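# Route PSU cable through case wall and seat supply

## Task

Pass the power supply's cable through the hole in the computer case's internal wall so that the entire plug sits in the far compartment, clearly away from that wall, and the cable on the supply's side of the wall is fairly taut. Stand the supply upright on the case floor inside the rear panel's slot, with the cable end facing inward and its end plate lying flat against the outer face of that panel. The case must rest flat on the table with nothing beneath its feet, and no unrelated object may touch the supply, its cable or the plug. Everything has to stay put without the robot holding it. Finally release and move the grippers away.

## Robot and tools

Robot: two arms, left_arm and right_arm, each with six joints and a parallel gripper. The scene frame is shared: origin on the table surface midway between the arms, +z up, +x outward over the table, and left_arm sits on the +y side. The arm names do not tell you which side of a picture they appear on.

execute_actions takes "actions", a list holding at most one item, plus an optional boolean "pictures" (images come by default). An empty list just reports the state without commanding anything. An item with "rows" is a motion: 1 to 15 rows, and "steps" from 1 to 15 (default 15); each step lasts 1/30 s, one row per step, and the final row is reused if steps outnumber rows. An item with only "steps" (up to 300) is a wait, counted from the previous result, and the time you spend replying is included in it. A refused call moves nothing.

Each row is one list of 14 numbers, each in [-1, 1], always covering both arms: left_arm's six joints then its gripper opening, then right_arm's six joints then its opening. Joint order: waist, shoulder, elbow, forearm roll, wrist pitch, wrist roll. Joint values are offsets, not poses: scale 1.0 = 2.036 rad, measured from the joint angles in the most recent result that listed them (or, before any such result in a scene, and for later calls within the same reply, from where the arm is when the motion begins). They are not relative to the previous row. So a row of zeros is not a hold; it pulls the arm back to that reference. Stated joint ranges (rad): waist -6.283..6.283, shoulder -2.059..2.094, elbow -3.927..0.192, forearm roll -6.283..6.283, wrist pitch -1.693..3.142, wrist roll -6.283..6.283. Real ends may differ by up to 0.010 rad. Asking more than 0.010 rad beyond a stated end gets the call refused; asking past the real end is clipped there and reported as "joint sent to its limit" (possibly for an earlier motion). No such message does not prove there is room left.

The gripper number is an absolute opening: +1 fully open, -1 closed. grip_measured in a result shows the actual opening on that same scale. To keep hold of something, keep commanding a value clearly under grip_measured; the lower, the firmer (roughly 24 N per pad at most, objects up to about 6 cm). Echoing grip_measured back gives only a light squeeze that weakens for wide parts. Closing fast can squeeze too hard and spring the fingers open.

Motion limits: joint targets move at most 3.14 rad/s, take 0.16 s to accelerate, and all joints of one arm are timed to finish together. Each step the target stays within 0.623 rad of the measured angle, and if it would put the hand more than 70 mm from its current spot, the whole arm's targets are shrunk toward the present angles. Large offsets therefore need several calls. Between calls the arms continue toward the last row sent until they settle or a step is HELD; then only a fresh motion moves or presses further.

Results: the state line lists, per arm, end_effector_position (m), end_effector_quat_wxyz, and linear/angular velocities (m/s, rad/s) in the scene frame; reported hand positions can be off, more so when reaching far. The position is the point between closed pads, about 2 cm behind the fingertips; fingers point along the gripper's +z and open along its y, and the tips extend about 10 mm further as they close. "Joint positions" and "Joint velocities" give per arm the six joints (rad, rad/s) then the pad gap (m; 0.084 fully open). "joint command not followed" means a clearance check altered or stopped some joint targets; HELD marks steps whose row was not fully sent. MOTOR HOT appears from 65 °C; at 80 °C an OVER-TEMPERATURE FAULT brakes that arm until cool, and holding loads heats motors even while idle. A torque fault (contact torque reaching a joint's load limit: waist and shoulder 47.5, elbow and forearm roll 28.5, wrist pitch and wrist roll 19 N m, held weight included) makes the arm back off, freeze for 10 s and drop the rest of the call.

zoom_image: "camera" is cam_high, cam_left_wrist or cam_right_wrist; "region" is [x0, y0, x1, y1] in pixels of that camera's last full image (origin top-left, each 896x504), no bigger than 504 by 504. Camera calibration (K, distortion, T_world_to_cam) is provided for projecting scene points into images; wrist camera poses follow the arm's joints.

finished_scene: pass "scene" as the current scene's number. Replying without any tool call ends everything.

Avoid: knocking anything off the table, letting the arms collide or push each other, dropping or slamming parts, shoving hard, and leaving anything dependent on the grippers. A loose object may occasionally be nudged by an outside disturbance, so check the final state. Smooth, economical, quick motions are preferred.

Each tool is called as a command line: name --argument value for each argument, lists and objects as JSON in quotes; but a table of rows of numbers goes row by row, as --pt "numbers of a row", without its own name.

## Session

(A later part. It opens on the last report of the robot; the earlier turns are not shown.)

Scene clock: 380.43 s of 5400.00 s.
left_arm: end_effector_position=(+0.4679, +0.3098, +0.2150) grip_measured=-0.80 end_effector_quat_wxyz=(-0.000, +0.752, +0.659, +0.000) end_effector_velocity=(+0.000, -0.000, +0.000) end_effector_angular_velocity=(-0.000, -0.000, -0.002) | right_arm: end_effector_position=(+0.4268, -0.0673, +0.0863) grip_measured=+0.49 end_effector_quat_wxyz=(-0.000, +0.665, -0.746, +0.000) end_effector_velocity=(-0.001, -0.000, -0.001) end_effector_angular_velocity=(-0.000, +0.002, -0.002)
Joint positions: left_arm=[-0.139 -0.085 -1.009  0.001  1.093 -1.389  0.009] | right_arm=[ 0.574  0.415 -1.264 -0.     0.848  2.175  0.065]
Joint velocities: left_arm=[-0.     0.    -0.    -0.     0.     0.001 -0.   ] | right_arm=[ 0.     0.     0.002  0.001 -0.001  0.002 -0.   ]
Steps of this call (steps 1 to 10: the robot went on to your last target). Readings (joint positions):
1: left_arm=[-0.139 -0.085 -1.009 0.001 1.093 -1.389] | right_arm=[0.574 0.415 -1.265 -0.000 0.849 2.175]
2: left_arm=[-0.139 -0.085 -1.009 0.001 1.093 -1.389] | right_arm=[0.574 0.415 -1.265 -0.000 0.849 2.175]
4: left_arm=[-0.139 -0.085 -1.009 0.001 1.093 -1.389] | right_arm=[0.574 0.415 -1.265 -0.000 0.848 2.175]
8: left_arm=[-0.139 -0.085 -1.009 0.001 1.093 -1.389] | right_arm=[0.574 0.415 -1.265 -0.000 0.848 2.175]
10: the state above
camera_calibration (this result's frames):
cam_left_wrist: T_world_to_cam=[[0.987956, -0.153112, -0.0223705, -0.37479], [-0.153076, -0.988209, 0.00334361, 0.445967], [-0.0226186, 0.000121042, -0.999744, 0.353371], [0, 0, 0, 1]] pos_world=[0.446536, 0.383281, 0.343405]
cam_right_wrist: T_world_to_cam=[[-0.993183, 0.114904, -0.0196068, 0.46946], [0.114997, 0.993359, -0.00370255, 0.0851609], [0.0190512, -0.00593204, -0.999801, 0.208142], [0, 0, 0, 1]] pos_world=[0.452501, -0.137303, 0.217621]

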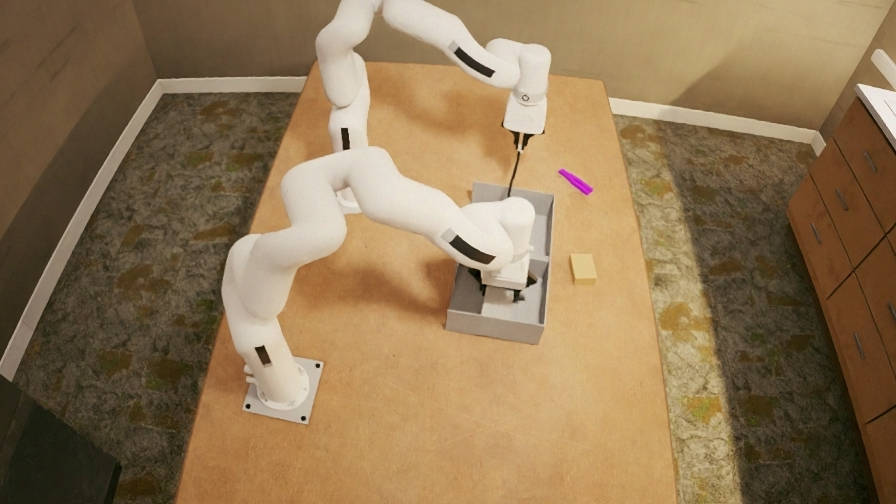

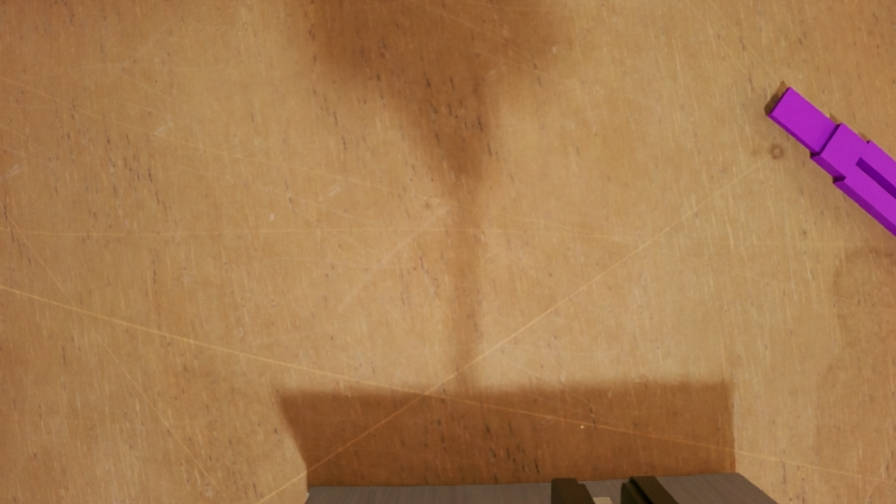

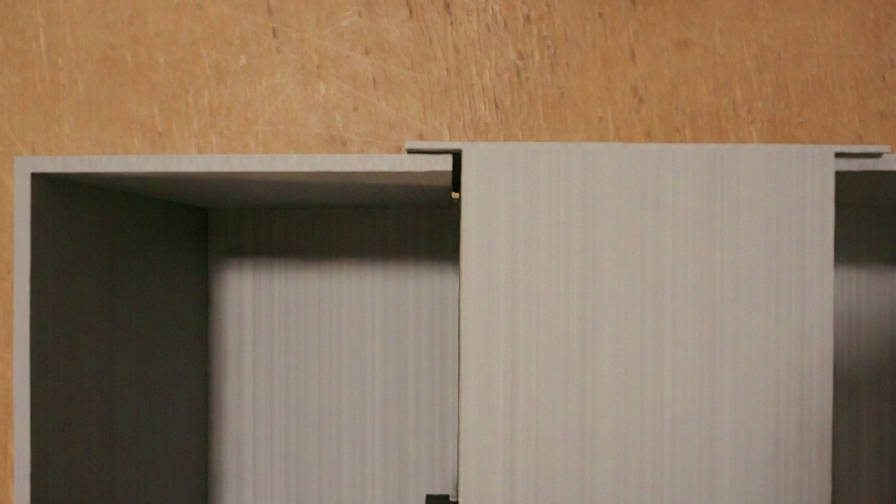

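execute_actions --actions '[{"rows": [[0,0,0,0,0,0,-1, 0,0,0,0,0,0,0.6],[0,0,0,0,0,0,-1, 0,0,0,0,0,0,0.8],[0,0,0,0,0,0,-1, 0,0,0,0,0,0,1],[0,0,0,0,0,0,-1, 0,0,0,0,0,0,1],[0,0,0,0,0,0,-1, 0,0,0,0,0,0,1],[0,0,0,0,0,0,-1, 0,0,0,0,0,0,1],[0,0,0,0,0,0,-1, 0,0,0,0,0,0,1],[0,0,0,0,0,0,-1, 0,-0.0805,-0.1959,0,0.2769,0,1]], "steps": 15}]' --pictures false

execute_actions --actions '[{"steps": 20}]' --pictures false

execute_actions --actions '[{"rows": [[0,0,0,0,0,0,-1, -0.33,-0.2,0.2,0,0,0,1]], "steps": 15}]' --pictures false

execute_actions --actions '[{"steps": 25}]'

Scene clock: 387.50 s of 5400.00 s.
left_arm: end_effector_position=(+0.4680, +0.3098, +0.2150) grip_measured=-0.80 end_effector_quat_wxyz=(-0.000, +0.752, +0.659, +0.000) end_effector_velocity=(-0.000, +0.000, -0.000) end_effector_angular_velocity=(-0.000, +0.001, -0.001) | right_arm: end_effector_position=(+0.4387, -0.0601, +0.1543) grip_measured=+1.00 end_effector_quat_wxyz=(-0.003, +0.666, -0.746, +0.001) end_effector_velocity=(+0.048, +0.024, +0.398) end_effector_angular_velocity=(+0.033, -0.065, +0.001)
Joint positions: left_arm=[-0.139 -0.085 -1.009  0.001  1.093 -1.389  0.009] | right_arm=[ 0.575  0.362 -1.395  0.     1.027  2.175  0.084]
Joint velocities: left_arm=[ 0.    -0.     0.001  0.     0.     0.001 -0.   ] | right_arm=[-0.002 -0.312 -0.723 -0.002  0.962 -0.002 -0.   ]
Steps of this call (steps 1 to 15: the robot went on to your last target; steps 16 to 90: nothing new was sent; then 3.57 s passed at rest; steps 91 to 105: all 15 steps of this action). Readings (joint positions):
91: left_arm=[-0.139 -0.085 -1.009 0.001 1.093 -1.389] | right_arm=[0.574 0.415 -1.264 -0.000 0.848 2.175]
92: left_arm=[-0.139 -0.085 -1.009 0.001 1.093 -1.389] | right_arm=[0.574 0.415 -1.264 -0.000 0.848 2.175]
94: left_arm=[-0.139 -0.085 -1.009 0.001 1.093 -1.389] | right_arm=[0.576 0.414 -1.266 0.001 0.847 2.175]
98: left_arm=[-0.139 -0.085 -1.009 0.001 1.093 -1.389] | right_arm=[0.576 0.413 -1.267 0.001 0.848 2.175]
105: the state above

Scene clock: 388.17 s of 5400.00 s.
left_arm: end_effector_position=(+0.4679, +0.3098, +0.2150) grip_measured=-0.80 end_effector_quat_wxyz=(-0.000, +0.752, +0.659, +0.000) end_effector_velocity=(-0.000, +0.000, -0.000) end_effector_angular_velocity=(-0.000, +0.000, +0.003) | right_arm: end_effector_position=(+0.4273, -0.0671, +0.2978) grip_measured=+1.00 end_effector_quat_wxyz=(+0.002, +0.665, -0.747, -0.000) end_effector_velocity=(+0.001, +0.000, +0.016) end_effector_angular_velocity=(+0.009, -0.017, -0.001)
Joint positions: left_arm=[-0.139 -0.085 -1.009  0.001  1.093 -1.389  0.009] | right_arm=[ 0.574  0.253 -1.66  -0.     1.41   2.175  0.084]
Joint velocities: left_arm=[ 0.    -0.     0.    -0.     0.    -0.002 -0.   ] | right_arm=[-0.    -0.012 -0.026 -0.     0.019  0.     0.   ]
Steps of this call (steps 1 to 20: the robot went on to your last target). Readings (joint positions):
1: left_arm=[-0.139 -0.085 -1.009 0.001 1.093 -1.389] | right_arm=[0.575 0.352 -1.418 0.000 1.059 2.175]
2: left_arm=[-0.139 -0.085 -1.009 0.001 1.093 -1.389] | right_arm=[0.575 0.342 -1.440 0.000 1.092 2.175]
4: left_arm=[-0.139 -0.085 -1.009 0.001 1.093 -1.389] | right_arm=[0.575 0.324 -1.486 0.000 1.158 2.175]
8: left_arm=[-0.139 -0.085 -1.009 0.001 1.093 -1.389] | right_arm=[0.575 0.286 -1.577 -0.000 1.288 2.175]
20: the state above

Scene clock: 388.67 s of 5400.00 s.
left_arm: end_effector_position=(+0.4679, +0.3098, +0.2150) grip_measured=-0.80 end_effector_quat_wxyz=(-0.000, +0.752, +0.659, +0.000) end_effector_velocity=(+0.000, -0.000, -0.000) end_effector_angular_velocity=(+0.000, -0.000, -0.001) | right_arm: end_effector_position=(+0.4325, -0.2331, +0.3164) grip_measured=+1.00 end_effector_quat_wxyz=(-0.001, -0.545, +0.839, +0.000) end_effector_velocity=(-0.054, -0.383, +0.032) end_effector_angular_velocity=(+0.000, +0.000, -0.736)
Joint positions: left_arm=[-0.139 -0.085 -1.009  0.001  1.093 -1.389  0.009] | right_arm=[ 0.27   0.067 -1.475 -0.     1.41   2.175  0.084]
Joint velocities: left_arm=[-0.    -0.     0.     0.    -0.001  0.001 -0.   ] | right_arm=[-0.736 -0.441  0.442  0.    -0.001  0.    -0.   ]
Steps of this call (steps 1 to 15: all 15 steps of this action). Readings (joint positions):
1: left_arm=[-0.139 -0.085 -1.009 0.001 1.093 -1.389] | right_arm=[0.574 0.253 -1.661 -0.000 1.410 2.175]
2: left_arm=[-0.139 -0.085 -1.009 0.001 1.093 -1.389] | right_arm=[0.572 0.250 -1.659 -0.000 1.410 2.175]
4: left_arm=[-0.139 -0.085 -1.009 0.001 1.093 -1.389] | right_arm=[0.540 0.229 -1.634 0.001 1.410 2.175]
8: left_arm=[-0.139 -0.085 -1.009 0.001 1.093 -1.389] | right_arm=[0.439 0.168 -1.576 -0.000 1.410 2.175]
15: the state above

Scene clock: 389.50 s of 5400.00 s.
left_arm: end_effector_position=(+0.4679, +0.3098, +0.2150) grip_measured=-0.80 end_effector_quat_wxyz=(-0.000, +0.752, +0.659, +0.000) end_effector_velocity=(+0.000, +0.000, -0.000) end_effector_angular_velocity=(-0.000, -0.000, +0.000) | right_arm: end_effector_position=(+0.3708, -0.4033, +0.3250) grip_measured=+1.00 end_effector_quat_wxyz=(-0.001, -0.383, +0.924, +0.001) end_effector_velocity=(-0.002, -0.005, +0.001) end_effector_angular_velocity=(-0.001, -0.001, -0.010)
Joint positions: left_arm=[-0.139 -0.085 -1.009  0.001  1.093 -1.389  0.009] | right_arm=[-0.096 -0.153 -1.253 -0.     1.41   2.175  0.084]
Joint velocities: left_arm=[ 0.  0. -0. -0. -0.  0. -0.] | right_arm=[-0.011 -0.005  0.003 -0.001  0.     0.    -0.   ]
Steps of this call (steps 1 to 25: the robot went on to your last target). Readings (joint positions):
1: left_arm=[-0.139 -0.085 -1.009 0.001 1.093 -1.389] | right_arm=[0.246 0.052 -1.460 -0.000 1.410 2.175]
2: left_arm=[-0.139 -0.085 -1.009 0.001 1.093 -1.389] | right_arm=[0.221 0.037 -1.445 -0.000 1.410 2.175]
4: left_arm=[-0.139 -0.085 -1.009 0.001 1.093 -1.389] | right_arm=[0.171 0.007 -1.415 -0.000 1.410 2.175]
8: left_arm=[-0.139 -0.085 -1.009 0.001 1.093 -1.389] | right_arm=[0.068 -0.054 -1.353 -0.000 1.410 2.175]
25: the state above
camera_calibration (this result's frames):
cam_left_wrist: T_world_to_cam=[[0.987956, -0.153112, -0.0223697, -0.374791], [-0.153076, -0.988209, 0.00334331, 0.445967], [-0.0226178, 0.000121217, -0.999744, 0.353371], [0, 0, 0, 1]] pos_world=[0.446536, 0.383281, 0.343405]
cam_right_wrist: T_world_to_cam=[[-0.706968, 0.707066, -0.0159247, 0.588608], [0.707212, 0.706975, -0.00617169, 0.0919762], [0.00689461, -0.0156254, -0.999854, 0.446518], [0, 0, 0, 1]] pos_world=[0.348002, -0.474233, 0.456394]

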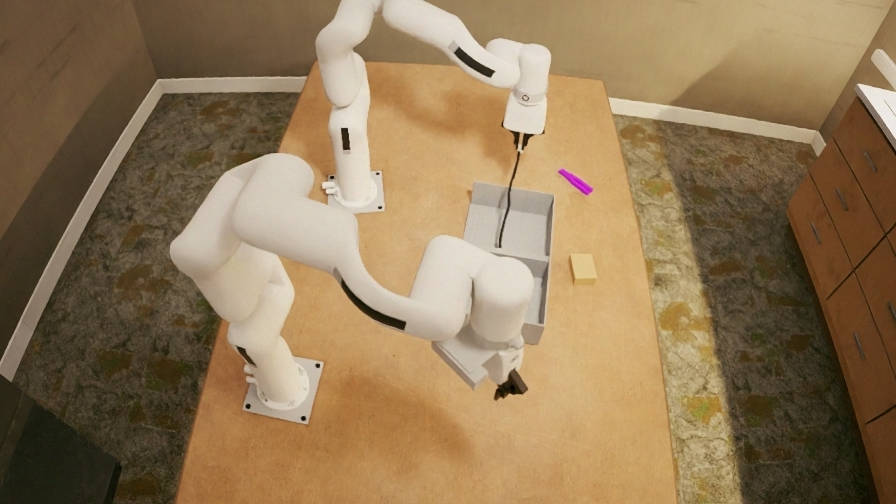

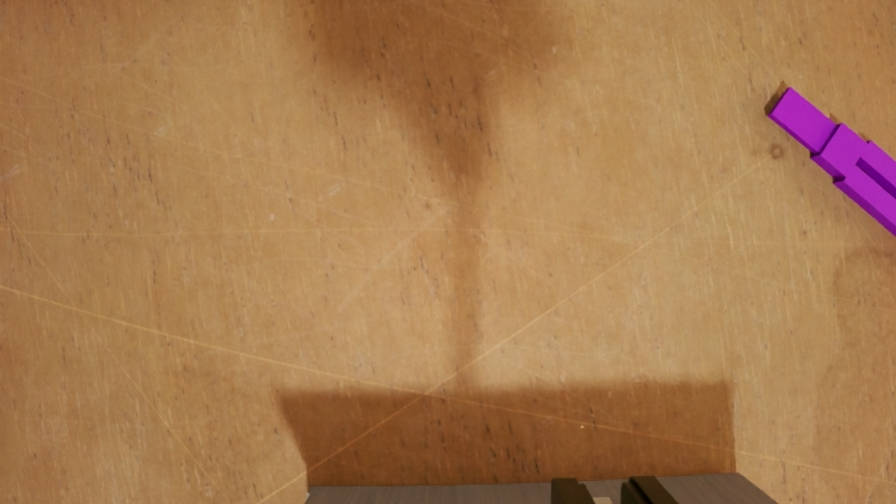

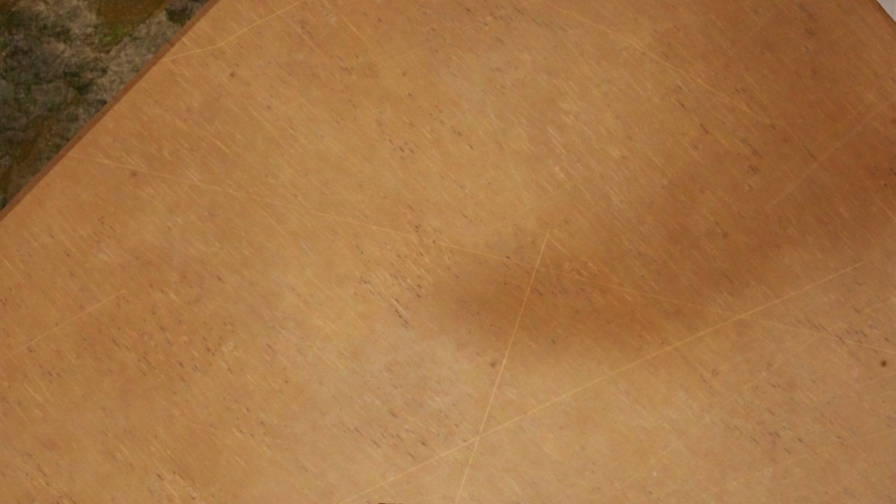

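execute_actions --actions '[{"rows": [[0,0,0,0,0,0,-1, -0.3,-0.15,0.25,0,-0.1,0,1]], "steps": 15}]' --pictures false

execute_actions --actions '[{"steps": 20}]'

zoom_image --camera "cam_high" --region '[400, 120, 640, 370]'

Scene clock: 393.17 s of 5400.00 s.
left_arm: end_effector_position=(+0.4679, +0.3098, +0.2150) grip_measured=-0.80 end_effector_quat_wxyz=(-0.000, +0.752, +0.659, +0.000) end_effector_velocity=(-0.000, +0.000, -0.000) end_effector_angular_velocity=(+0.000, +0.001, +0.002) | right_arm: end_effector_position=(+0.2714, -0.5222, +0.2802) grip_measured=+1.00 end_effector_quat_wxyz=(-0.001, -0.212, +0.977, +0.001) end_effector_velocity=(-0.286, -0.220, -0.122) end_effector_angular_velocity=(+0.001, +0.002, -0.875)
Joint positions: left_arm=[-0.139 -0.085 -1.009  0.001  1.093 -1.389  0.009] | right_arm=[-0.455 -0.332 -0.955 -0.     1.29   2.175  0.084]
Joint velocities: left_arm=[ 0.     0.     0.001  0.    -0.    -0.001  0.   ] | right_arm=[-0.876 -0.439  0.732 -0.    -0.291 -0.001  0.   ]
Steps of this call (steps 1 to 30: the robot went on to your last target; steps 31 to 90: nothing new was sent; then 0.17 s passed at rest; steps 91 to 105: all 15 steps of this action). Readings (joint positions):
91: left_arm=[-0.139 -0.085 -1.009 0.001 1.093 -1.389] | right_arm=[-0.098 -0.154 -1.253 -0.000 1.410 2.175]
92: left_arm=[-0.139 -0.085 -1.009 0.001 1.093 -1.389] | right_arm=[-0.101 -0.156 -1.250 -0.000 1.408 2.175]
94: left_arm=[-0.139 -0.085 -1.009 0.001 1.093 -1.389] | right_arm=[-0.136 -0.174 -1.220 0.000 1.395 2.175]
98: left_arm=[-0.139 -0.085 -1.009 0.001 1.093 -1.389] | right_arm=[-0.255 -0.232 -1.122 -0.000 1.357 2.175]
105: the state above

Scene clock: 393.83 s of 5400.00 s.
left_arm: end_effector_position=(+0.4679, +0.3098, +0.2150) grip_measured=-0.80 end_effector_quat_wxyz=(-0.000, +0.752, +0.659, +0.000) end_effector_velocity=(-0.000, +0.000, -0.000) end_effector_angular_velocity=(-0.000, +0.000, +0.001) | right_arm: end_effector_position=(+0.1853, -0.5700, +0.2434) grip_measured=+1.00 end_effector_quat_wxyz=(-0.001, -0.088, +0.996, +0.001) end_effector_velocity=(-0.003, -0.001, -0.002) end_effector_angular_velocity=(+0.001, +0.002, -0.009)
Joint positions: left_arm=[-0.139 -0.085 -1.009  0.001  1.093 -1.389  0.009] | right_arm=[-0.705 -0.458 -0.745 -0.     1.206  2.175  0.084]
Joint velocities: left_arm=[ 0.001  0.     0.001 -0.    -0.     0.     0.   ] | right_arm=[-0.009 -0.003  0.007 -0.    -0.002  0.     0.   ]
Steps of this call (steps 1 to 20: the robot went on to your last target). Readings (joint positions):
1: left_arm=[-0.139 -0.085 -1.009 0.001 1.093 -1.389] | right_arm=[-0.485 -0.347 -0.930 -0.000 1.281 2.175]
2: left_arm=[-0.139 -0.085 -1.009 0.001 1.093 -1.389] | right_arm=[-0.514 -0.362 -0.905 -0.000 1.271 2.175]
4: left_arm=[-0.139 -0.085 -1.009 0.001 1.093 -1.389] | right_arm=[-0.574 -0.392 -0.856 -0.000 1.251 2.175]
8: left_arm=[-0.139 -0.085 -1.009 0.001 1.093 -1.389] | right_arm=[-0.671 -0.440 -0.774 -0.000 1.219 2.175]
20: the state above
camera_calibration (this result's frames):
cam_left_wrist: T_world_to_cam=[[0.987956, -0.153112, -0.0223698, -0.374791], [-0.153076, -0.988209, 0.00334335, 0.445967], [-0.0226179, 0.000121195, -0.999744, 0.353371], [0, 0, 0, 1]] pos_world=[0.446536, 0.383281, 0.343405]
cam_right_wrist: T_world_to_cam=[[-0.174995, 0.984437, -0.01617, 0.633646], [0.984565, 0.17492, -0.00593423, -0.0142017], [-0.0030134, -0.0169589, -0.999852, 0.364696], [0, 0, 0, 1]] pos_world=[0.125966, -0.615115, 0.374804]

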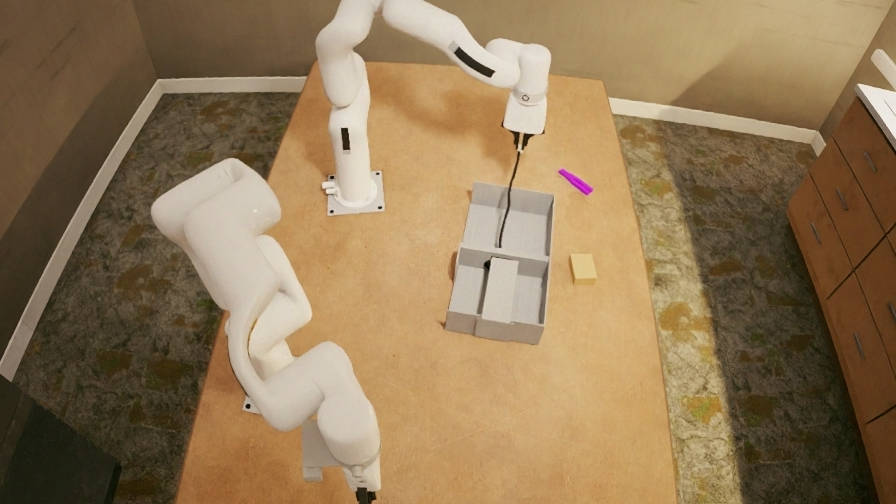

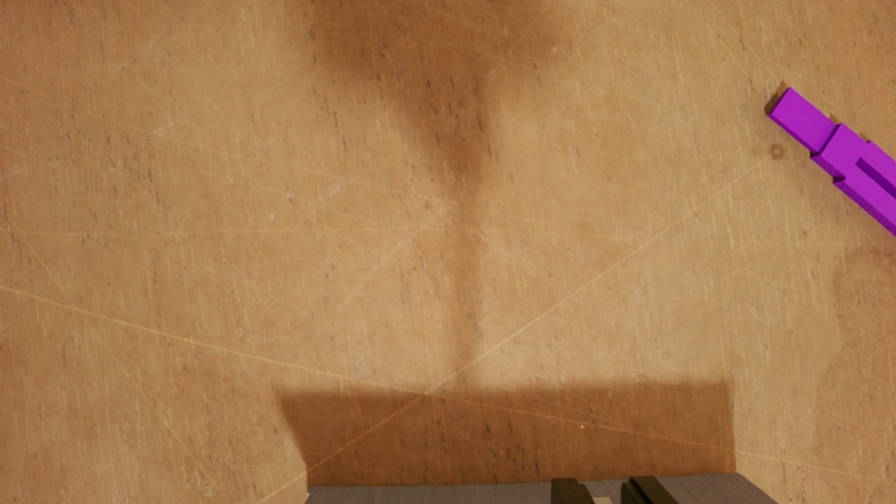

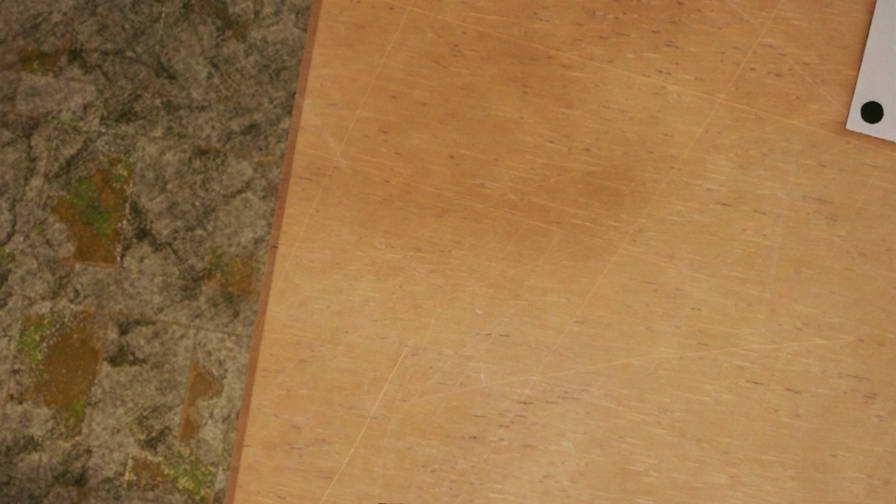

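Region (400, 120, 640, 370) of cam_high's 896x504 image, scaled by 2.016, with more detail than that image has; it fills the left 484 columns of this view, and the rest is white.

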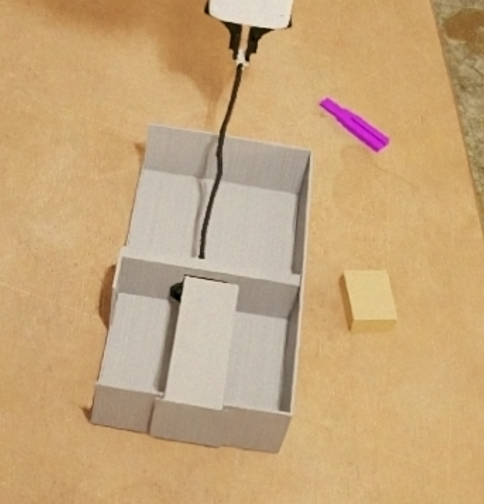

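execute_actions --actions '[{"rows": [[0.0043,0.0004,-0.0047,0,0.0044,0.0043,-1, 0,0,0,0,0,0,1],[0.0087,0.0007,-0.0093,0,0.0087,0.0087,-1, 0,0,0,0,0,0,1],[0.013,0.0011,-0.014,0,0.0131,0.013,-1, 0,0,0,0,0,0,1],[0.0174,0.0014,-0.0186,0,0.0174,0.0174,-1, 0,0,0,0,0,0,1],[0.0217,0.0018,-0.0233,0,0.0218,0.0217,-1, 0,0,0,0,0,0,1],[0.026,0.0021,-0.0279,0,0.0261,0.026,-1, 0,0,0,0,0,0,1],[0.0304,0.0025,-0.0326,0,0.0305,0.0304,-1, 0,0,0,0,0,0,1],[0.0347,0.0028,-0.0372,0,0.0348,0.0347,-1, 0,0,0,0,0,0,1],[0.0391,0.0032,-0.0419,0,0.0392,0.0391,-1, 0,0,0,0,0,0,1],[0.0434,0.0035,-0.0465,0,0.0435,0.0434,-1, 0,0,0,0,0,0,1]], "steps": 15}]' --pictures false

execute_actions --actions '[{"steps": 12}]'

zoom_image --camera "cam_high" --region '[400, 100, 640, 370]'

Scene clock: 400.53 s of 5400.00 s.
left_arm: end_effector_position=(+0.4727, +0.3475, +0.2434) grip_measured=-0.80 end_effector_quat_wxyz=(-0.000, +0.752, +0.659, +0.001) end_effector_velocity=(-0.004, +0.028, +0.016) end_effector_angular_velocity=(-0.005, +0.023, -0.007) | right_arm: end_effector_position=(+0.1853, -0.5700, +0.2434) grip_measured=+1.00 end_effector_quat_wxyz=(-0.001, -0.088, +0.996, +0.001) end_effector_velocity=(+0.000, -0.000, +0.000) end_effector_angular_velocity=(-0.000, -0.001, -0.000)
Joint positions: left_arm=[-0.056 -0.079 -1.098  0.001  1.175 -1.307  0.009] | right_arm=[-0.705 -0.458 -0.745 -0.     1.206  2.175  0.084]
Joint velocities: left_arm=[ 0.063  0.01  -0.062 -0.002  0.075  0.071  0.   ] | right_arm=[ 0.     0.    -0.001  0.     0.     0.     0.   ]
Steps of this call (steps 1 to 15: the robot went on to your last target; steps 16 to 90: nothing new was sent; then 3.20 s passed at rest; steps 91 to 105: all 15 steps of this action). Readings (joint positions):
91: left_arm=[-0.139 -0.085 -1.009 0.001 1.093 -1.388] | right_arm=[-0.707 -0.458 -0.744 -0.000 1.206 2.175]
92: left_arm=[-0.138 -0.084 -1.010 0.001 1.095 -1.387] | right_arm=[-0.706 -0.458 -0.745 -0.000 1.206 2.175]
94: left_arm=[-0.130 -0.083 -1.018 0.001 1.103 -1.379] | right_arm=[-0.706 -0.458 -0.745 -0.000 1.206 2.175]
98: left_arm=[-0.102 -0.081 -1.048 0.001 1.131 -1.351] | right_arm=[-0.705 -0.458 -0.745 -0.000 1.206 2.175]
105: the state above

Scene clock: 400.93 s of 5400.00 s.
left_arm: end_effector_position=(+0.4723, +0.3499, +0.2446) grip_measured=-0.80 end_effector_quat_wxyz=(-0.001, +0.752, +0.659, -0.000) end_effector_velocity=(+0.000, +0.001, +0.001) end_effector_angular_velocity=(+0.000, -0.002, +0.002) | right_arm: end_effector_position=(+0.1853, -0.5700, +0.2434) grip_measured=+1.00 end_effector_quat_wxyz=(-0.001, -0.088, +0.996, +0.001) end_effector_velocity=(+0.000, -0.000, +0.001) end_effector_angular_velocity=(-0.001, -0.001, -0.001)
Joint positions: left_arm=[-0.051 -0.077 -1.103  0.001  1.182 -1.3    0.009] | right_arm=[-0.705 -0.458 -0.745 -0.     1.206  2.175  0.084]
Joint velocities: left_arm=[ 0.002 -0.001 -0.002  0.     0.     0.    -0.   ] | right_arm=[ 0.    -0.    -0.001  0.     0.     0.001 -0.   ]
Steps of this call (steps 1 to 12: the robot went on to your last target). Readings (joint positions):
1: left_arm=[-0.055 -0.078 -1.099 0.001 1.177 -1.305] | right_arm=[-0.705 -0.458 -0.745 -0.000 1.206 2.175]
2: left_arm=[-0.053 -0.078 -1.100 0.001 1.178 -1.304] | right_arm=[-0.705 -0.458 -0.745 -0.000 1.206 2.175]
4: left_arm=[-0.052 -0.077 -1.101 0.001 1.180 -1.302] | right_arm=[-0.705 -0.458 -0.745 -0.000 1.206 2.175]
8: left_arm=[-0.051 -0.077 -1.103 0.001 1.181 -1.301] | right_arm=[-0.705 -0.458 -0.745 -0.000 1.206 2.175]
12: the state above
camera_calibration (this result's frames):
cam_left_wrist: T_world_to_cam=[[0.987917, -0.153164, -0.0236834, -0.371931], [-0.153119, -0.988201, 0.00369293, 0.486147], [-0.0239696, -0.0000219261, -0.999713, 0.383751], [0, 0, 0, 1]] pos_world=[0.451074, 0.423453, 0.373037]
cam_right_wrist: T_world_to_cam=[[-0.174994, 0.984437, -0.0161696, 0.633646], [0.984565, 0.174919, -0.00593458, -0.0142017], [-0.00301383, -0.0169586, -0.999852, 0.364696], [0, 0, 0, 1]] pos_world=[0.125966, -0.615115, 0.374804]

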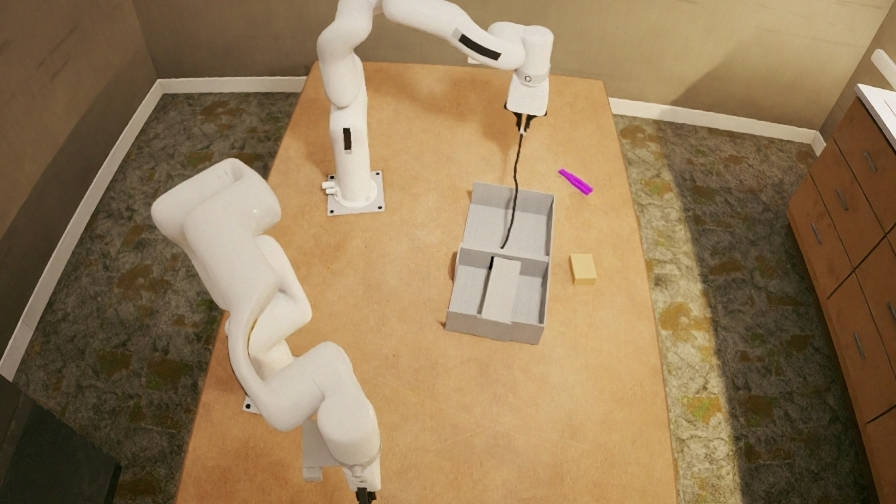

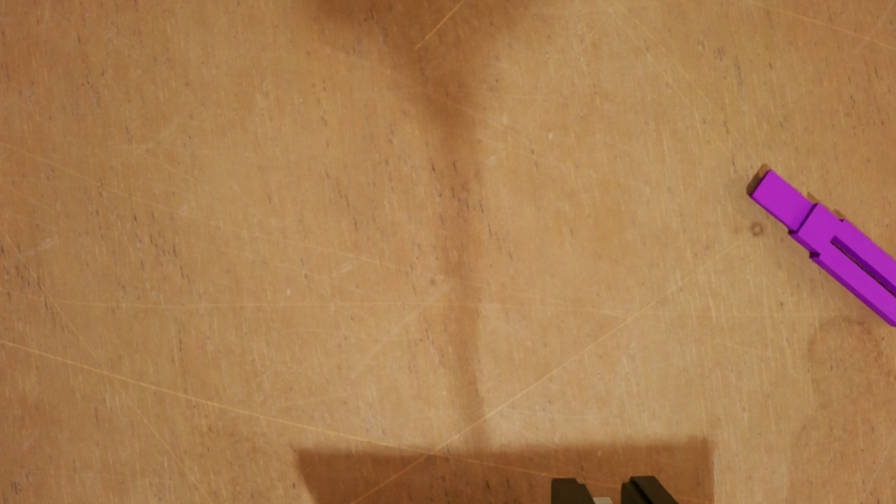

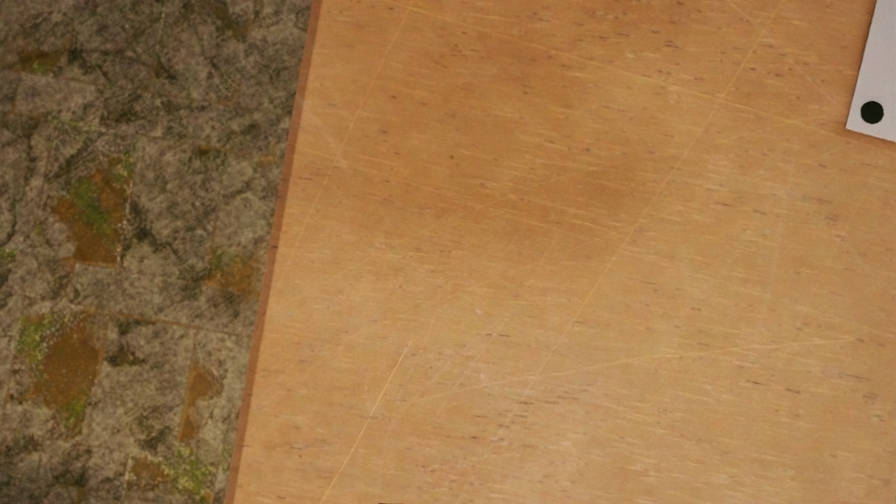

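Region (400, 100, 640, 370) of cam_high's 896x504 image, scaled by 1.867, with more detail than that image has.

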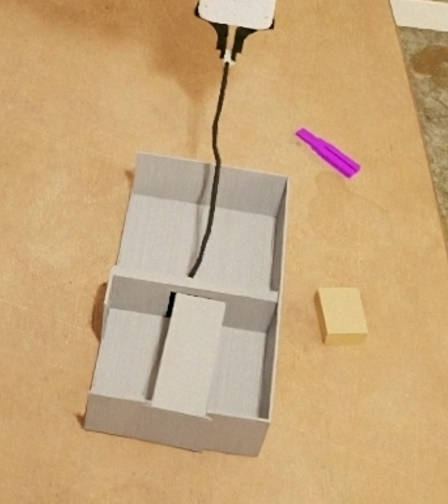

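execute_actions --actions '[{"rows": [[-0.0327,-0.03,0.0493,0,-0.0196,0.0458,-1, 0,0,0,0,0,0,1],[-0.0327,-0.03,0.0493,0,-0.0196,0.0458,-1, 0,0,0,0,0,0,1],[-0.0327,-0.03,0.0493,0,-0.0196,0.0458,-1, 0,0,0,0,0,0,1],[-0.0655,-0.06,0.0987,0,-0.0391,0.0915,-1, 0,0,0,0,0,0,1],[-0.0655,-0.06,0.0987,0,-0.0391,0.0915,-1, 0,0,0,0,0,0,1],[-0.0655,-0.06,0.0987,0,-0.0391,0.0915,-1, 0,0,0,0,0,0,1],[-0.0982,-0.09,0.148,0,-0.0587,0.1373,-1, 0,0,0,0,0,0,1],[-0.0982,-0.09,0.148,0,-0.0587,0.1373,-1, 0,0,0,0,0,0,1],[-0.0982,-0.09,0.148,0,-0.0587,0.1373,-1, 0,0,0,0,0,0,1],[-0.1309,-0.12,0.1973,0,-0.0782,0.183,-1, 0,0,0,0,0,0,1]], "steps": 15}]' --pictures false

execute_actions --actions '[{"steps": 15}]'

zoom_image --camera "cam_high" --region '[400, 100, 640, 370]'

Scene clock: 412.67 s of 5400.00 s.
left_arm: end_effector_position=(+0.4009, +0.2503, +0.1970) grip_measured=-0.80 end_effector_quat_wxyz=(-0.001, +0.906, +0.423, -0.000) end_effector_velocity=(-0.131, -0.118, -0.086) end_effector_angular_velocity=(+0.001, +0.030, -0.810) | right_arm: end_effector_position=(+0.1853, -0.5700, +0.2434) grip_measured=+1.00 end_effector_quat_wxyz=(-0.001, -0.088, +0.996, +0.001) end_effector_velocity=(-0.000, +0.000, -0.000) end_effector_angular_velocity=(+0.000, +0.000, +0.001)
Joint positions: left_arm=[-0.287 -0.294 -0.747  0.001  1.042 -0.972  0.009] | right_arm=[-0.705 -0.458 -0.745 -0.     1.206  2.175  0.084]
Joint velocities: left_arm=[-0.341 -0.304  0.527 -0.001 -0.194  0.469  0.   ] | right_arm=[ 0.     0.     0.     0.    -0.    -0.001  0.   ]
Steps of this call (steps 1 to 15: the robot went on to your last target; steps 16 to 90: nothing new was sent; then 8.23 s passed at rest; steps 91 to 105: all 15 steps of this action). Readings (joint positions):
91: left_arm=[-0.051 -0.077 -1.103 0.001 1.182 -1.300] | right_arm=[-0.705 -0.458 -0.745 -0.000 1.206 2.175]
92: left_arm=[-0.052 -0.080 -1.100 0.001 1.180 -1.296] | right_arm=[-0.705 -0.458 -0.745 -0.000 1.206 2.175]
94: left_arm=[-0.073 -0.099 -1.068 0.002 1.166 -1.266] | right_arm=[-0.705 -0.458 -0.745 -0.000 1.206 2.175]
98: left_arm=[-0.150 -0.169 -0.954 0.002 1.122 -1.162] | right_arm=[-0.705 -0.458 -0.745 -0.000 1.206 2.175]
105: the state above

Scene clock: 413.17 s of 5400.00 s.
left_arm: end_effector_position=(+0.3904, +0.2403, +0.1904) grip_measured=-0.80 end_effector_quat_wxyz=(-0.000, +0.921, +0.390, +0.001) end_effector_velocity=(-0.001, -0.001, -0.001) end_effector_angular_velocity=(+0.000, +0.001, -0.006) | right_arm: end_effector_position=(+0.1853, -0.5700, +0.2434) grip_measured=+1.00 end_effector_quat_wxyz=(-0.001, -0.088, +0.996, +0.001) end_effector_velocity=(+0.000, -0.000, +0.000) end_effector_angular_velocity=(-0.001, -0.000, +0.000)
Joint positions: left_arm=[-0.317 -0.321 -0.702  0.001  1.023 -0.928  0.009] | right_arm=[-0.705 -0.458 -0.745 -0.     1.206  2.175  0.084]
Joint velocities: left_arm=[-0.004 -0.002  0.004 -0.    -0.     0.002 -0.   ] | right_arm=[-0.    -0.    -0.001 -0.     0.    -0.    -0.   ]
Steps of this call (steps 1 to 15: the robot went on to your last target). Readings (joint positions):
1: left_arm=[-0.296 -0.302 -0.733 0.001 1.036 -0.959] | right_arm=[-0.705 -0.458 -0.745 -0.000 1.206 2.175]
2: left_arm=[-0.303 -0.308 -0.723 0.001 1.032 -0.950] | right_arm=[-0.705 -0.458 -0.745 -0.000 1.206 2.175]
4: left_arm=[-0.309 -0.315 -0.713 0.001 1.027 -0.939] | right_arm=[-0.705 -0.458 -0.745 -0.000 1.206 2.175]
8: left_arm=[-0.315 -0.320 -0.706 0.001 1.023 -0.931] | right_arm=[-0.705 -0.458 -0.745 -0.000 1.206 2.175]
15: the state above
camera_calibration (this result's frames):
cam_left_wrist: T_world_to_cam=[[0.702134, -0.711699, -0.0222164, -0.0635975], [-0.711824, -0.702352, 0.00302342, 0.514986], [-0.0177555, 0.0136913, -0.999749, 0.321855], [0, 0, 0, 1]] pos_world=[0.416948, 0.312032, 0.318804]
cam_right_wrist: T_world_to_cam=[[-0.174994, 0.984437, -0.0161695, 0.633646], [0.984565, 0.174919, -0.00593453, -0.0142017], [-0.0030138, -0.0169585, -0.999852, 0.364696], [0, 0, 0, 1]] pos_world=[0.125966, -0.615115, 0.374804]

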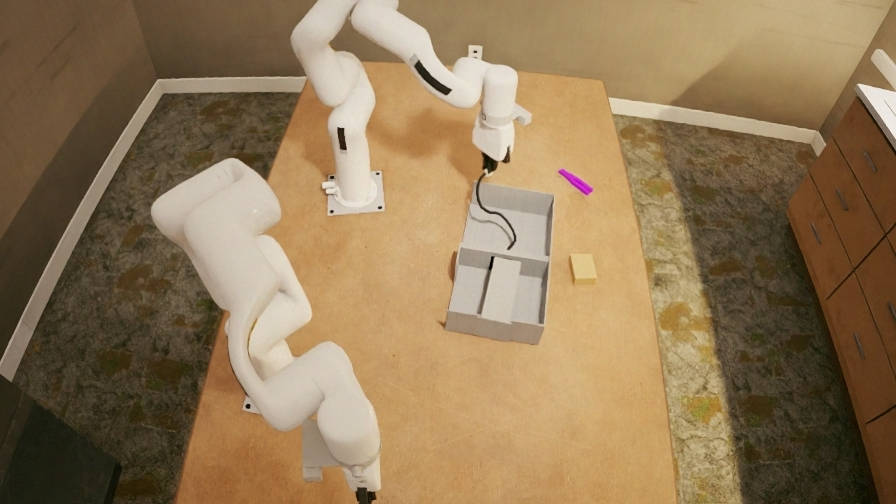

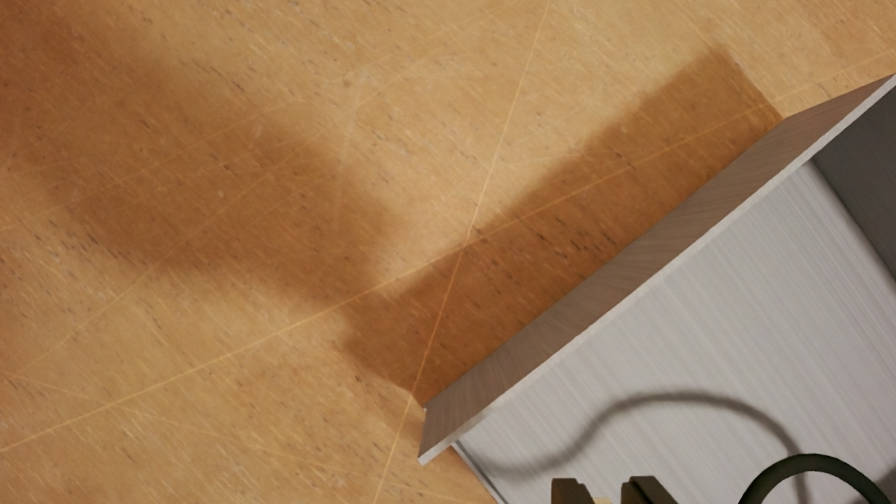

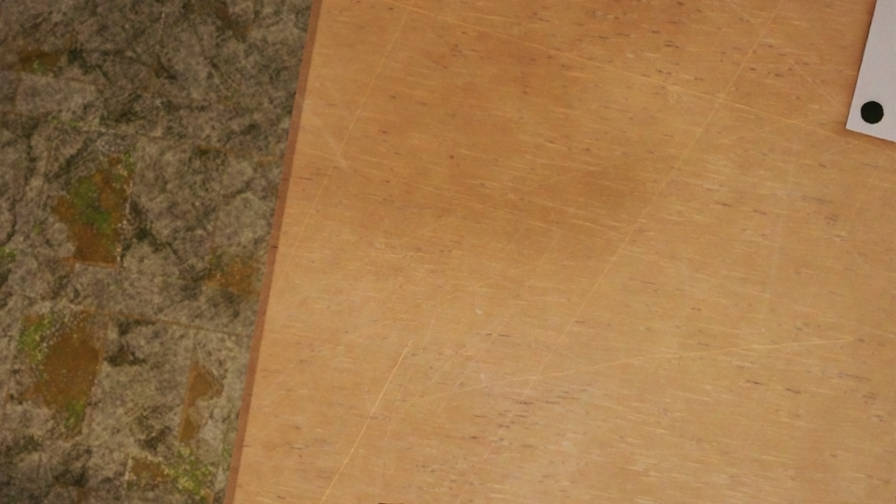

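Region (400, 100, 640, 370) of cam_high's 896x504 image, scaled by 1.867, with more detail than that image has.

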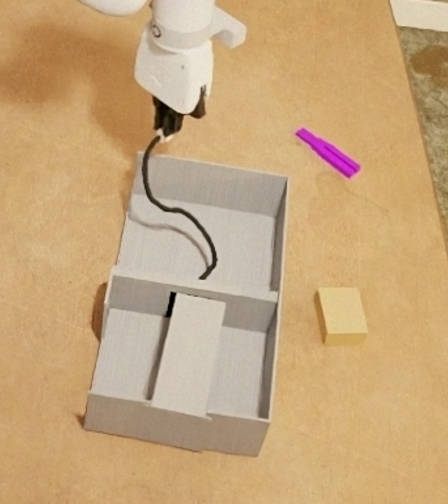

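execute_actions --actions '[{"rows": [[-0.0054,0.0526,-0.0212,0,-0.0314,0.1053,-1, 0,0,0,0,0,0,1],[-0.0054,0.0526,-0.0212,0,-0.0314,0.1053,-1, 0,0,0,0,0,0,1],[-0.0054,0.0526,-0.0212,0,-0.0314,0.1053,-1, 0,0,0,0,0,0,1],[-0.0108,0.1052,-0.0424,0,-0.0627,0.2106,-1, 0,0,0,0,0,0,1],[-0.0108,0.1052,-0.0424,0,-0.0627,0.2106,-1, 0,0,0,0,0,0,1],[-0.0108,0.1052,-0.0424,0,-0.0627,0.2106,-1, 0,0,0,0,0,0,1],[-0.0161,0.1577,-0.0636,0,-0.0941,0.3158,-1, 0,0,0,0,0,0,1],[-0.0161,0.1577,-0.0636,0,-0.0941,0.3158,-1, 0,0,0,0,0,0,1],[-0.0161,0.1577,-0.0636,0,-0.0941,0.3158,-1, 0,0,0,0,0,0,1],[-0.0215,0.2103,-0.0848,0,-0.1254,0.4211,-1, 0,0,0,0,0,0,1]], "steps": 15}]' --pictures false

execute_actions --actions '[{"steps": 15}]'

zoom_image --camera "cam_high" --region '[400, 100, 640, 370]'

Scene clock: 421.40 s of 5400.00 s.
left_arm: end_effector_position=(+0.4586, +0.2151, +0.1165) grip_measured=-0.80 end_effector_quat_wxyz=(-0.001, +1.000, +0.023, -0.001) end_effector_velocity=(+0.108, -0.053, -0.194) end_effector_angular_velocity=(+0.004, +0.046, -1.525) | right_arm: end_effector_position=(+0.1853, -0.5700, +0.2434) grip_measured=+1.00 end_effector_quat_wxyz=(-0.001, -0.088, +0.996, +0.001) end_effector_velocity=(-0.000, +0.000, -0.001) end_effector_angular_velocity=(+0.002, +0.001, +0.000)
Joint positions: left_arm=[-0.354  0.04  -0.846  0.001  0.809 -0.211  0.009] | right_arm=[-0.705 -0.458 -0.745 -0.     1.206  2.175  0.084]
Joint velocities: left_arm=[-0.078  0.75  -0.278  0.    -0.428  1.447  0.   ] | right_arm=[ 0.    -0.     0.002  0.001 -0.    -0.001  0.   ]
Steps of this call (steps 1 to 15: the robot went on to your last target; steps 16 to 90: nothing new was sent; then 4.73 s passed at rest; steps 91 to 105: all 15 steps of this action). Readings (joint positions):
91: left_arm=[-0.317 -0.322 -0.702 0.001 1.022 -0.928] | right_arm=[-0.705 -0.458 -0.745 -0.000 1.206 2.175]
92: left_arm=[-0.317 -0.320 -0.702 0.001 1.021 -0.923] | right_arm=[-0.705 -0.458 -0.745 -0.000 1.206 2.175]
94: left_arm=[-0.319 -0.301 -0.711 0.001 1.009 -0.882] | right_arm=[-0.705 -0.458 -0.745 -0.000 1.206 2.175]
98: left_arm=[-0.330 -0.191 -0.755 0.001 0.944 -0.665] | right_arm=[-0.705 -0.458 -0.745 -0.000 1.206 2.175]
105: the state above

Scene clock: 421.90 s of 5400.00 s.
left_arm: end_effector_position=(+0.4702, +0.2100, +0.1006) grip_measured=-0.80 end_effector_quat_wxyz=(-0.000, +0.999, -0.050, +0.001) end_effector_velocity=(-0.000, -0.000, -0.002) end_effector_angular_velocity=(+0.001, +0.003, -0.008) | right_arm: end_effector_position=(+0.1853, -0.5700, +0.2434) grip_measured=+1.00 end_effector_quat_wxyz=(-0.001, -0.088, +0.996, +0.001) end_effector_velocity=(-0.000, +0.000, -0.001) end_effector_angular_velocity=(+0.001, +0.001, -0.000)
Joint positions: left_arm=[-0.36   0.106 -0.875  0.001  0.768 -0.072  0.009] | right_arm=[-0.705 -0.458 -0.745 -0.     1.206  2.175  0.084]
Joint velocities: left_arm=[-0.     0.007 -0.001  0.    -0.002  0.008 -0.   ] | right_arm=[-0.     0.     0.001  0.    -0.     0.    -0.   ]
Steps of this call (steps 1 to 15: the robot went on to your last target). Readings (joint positions):
1: left_arm=[-0.356 0.061 -0.854 0.001 0.797 -0.169] | right_arm=[-0.705 -0.458 -0.745 -0.000 1.206 2.175]
2: left_arm=[-0.357 0.076 -0.860 0.001 0.788 -0.140] | right_arm=[-0.705 -0.458 -0.745 -0.000 1.206 2.175]
4: left_arm=[-0.359 0.092 -0.867 0.001 0.778 -0.105] | right_arm=[-0.705 -0.458 -0.745 -0.000 1.206 2.175]
8: left_arm=[-0.360 0.102 -0.873 0.001 0.770 -0.080] | right_arm=[-0.705 -0.458 -0.745 -0.000 1.206 2.175]
15: the state above
camera_calibration (this result's frames):
cam_left_wrist: T_world_to_cam=[[-0.121219, -0.992356, -0.0231383, 0.303042], [-0.992626, 0.121182, 0.00300645, 0.509947], [-0.000179528, 0.0233321, -0.999728, 0.223677], [0, 0, 0, 1]] pos_world=[0.542961, 0.23371, 0.229095]
cam_right_wrist: T_world_to_cam=[[-0.174994, 0.984437, -0.0161693, 0.633646], [0.984565, 0.174919, -0.00593448, -0.0142017], [-0.0030138, -0.0169582, -0.999852, 0.364697], [0, 0, 0, 1]] pos_world=[0.125966, -0.615115, 0.374804]

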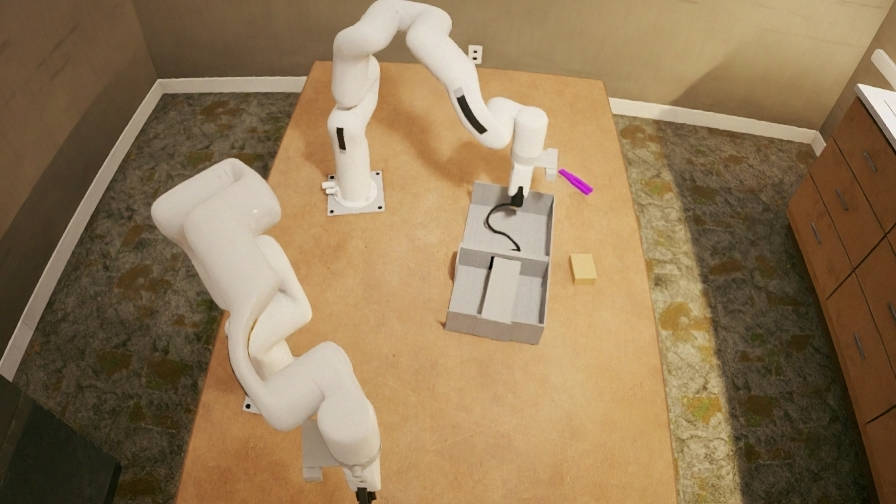

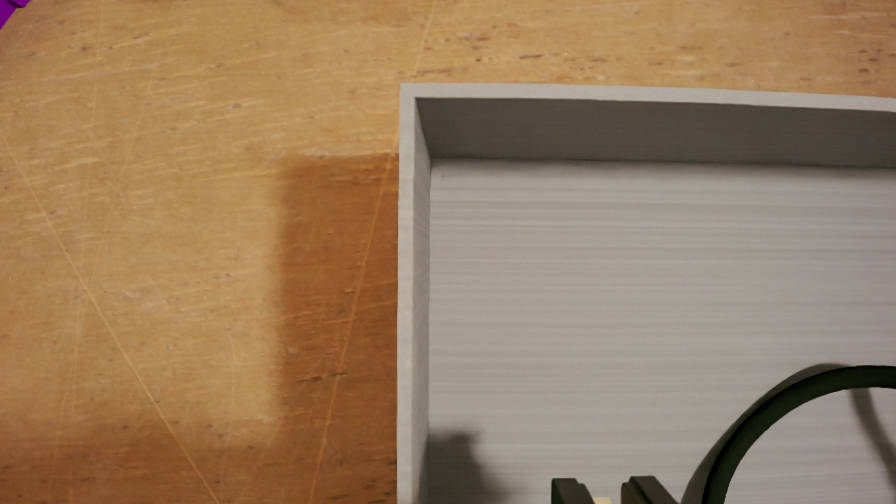

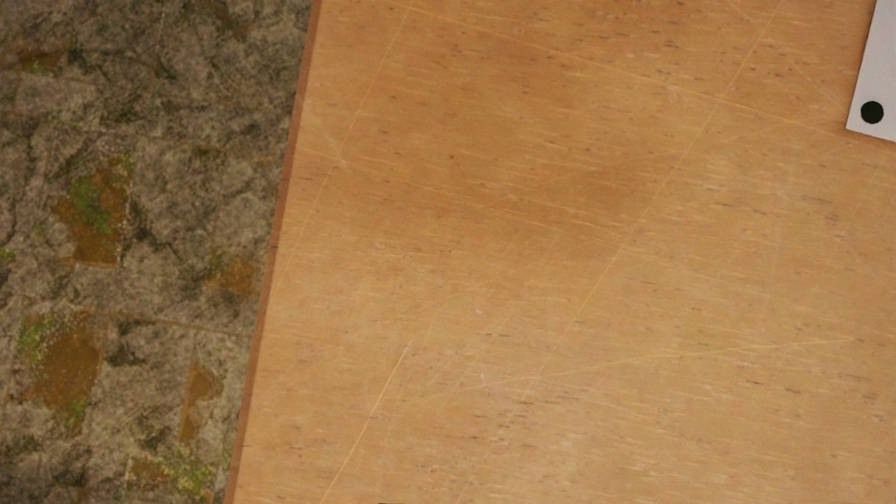

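Region (400, 100, 640, 370) of cam_high's 896x504 image, scaled by 1.867, with more detail than that image has.

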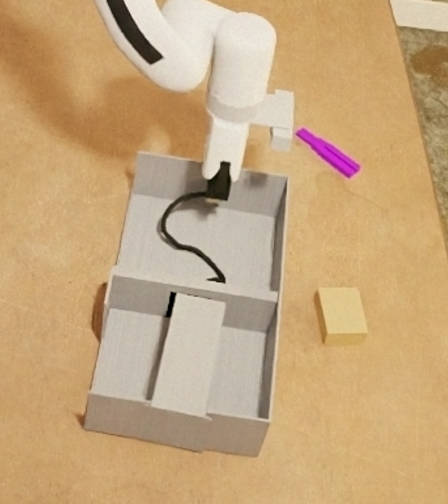

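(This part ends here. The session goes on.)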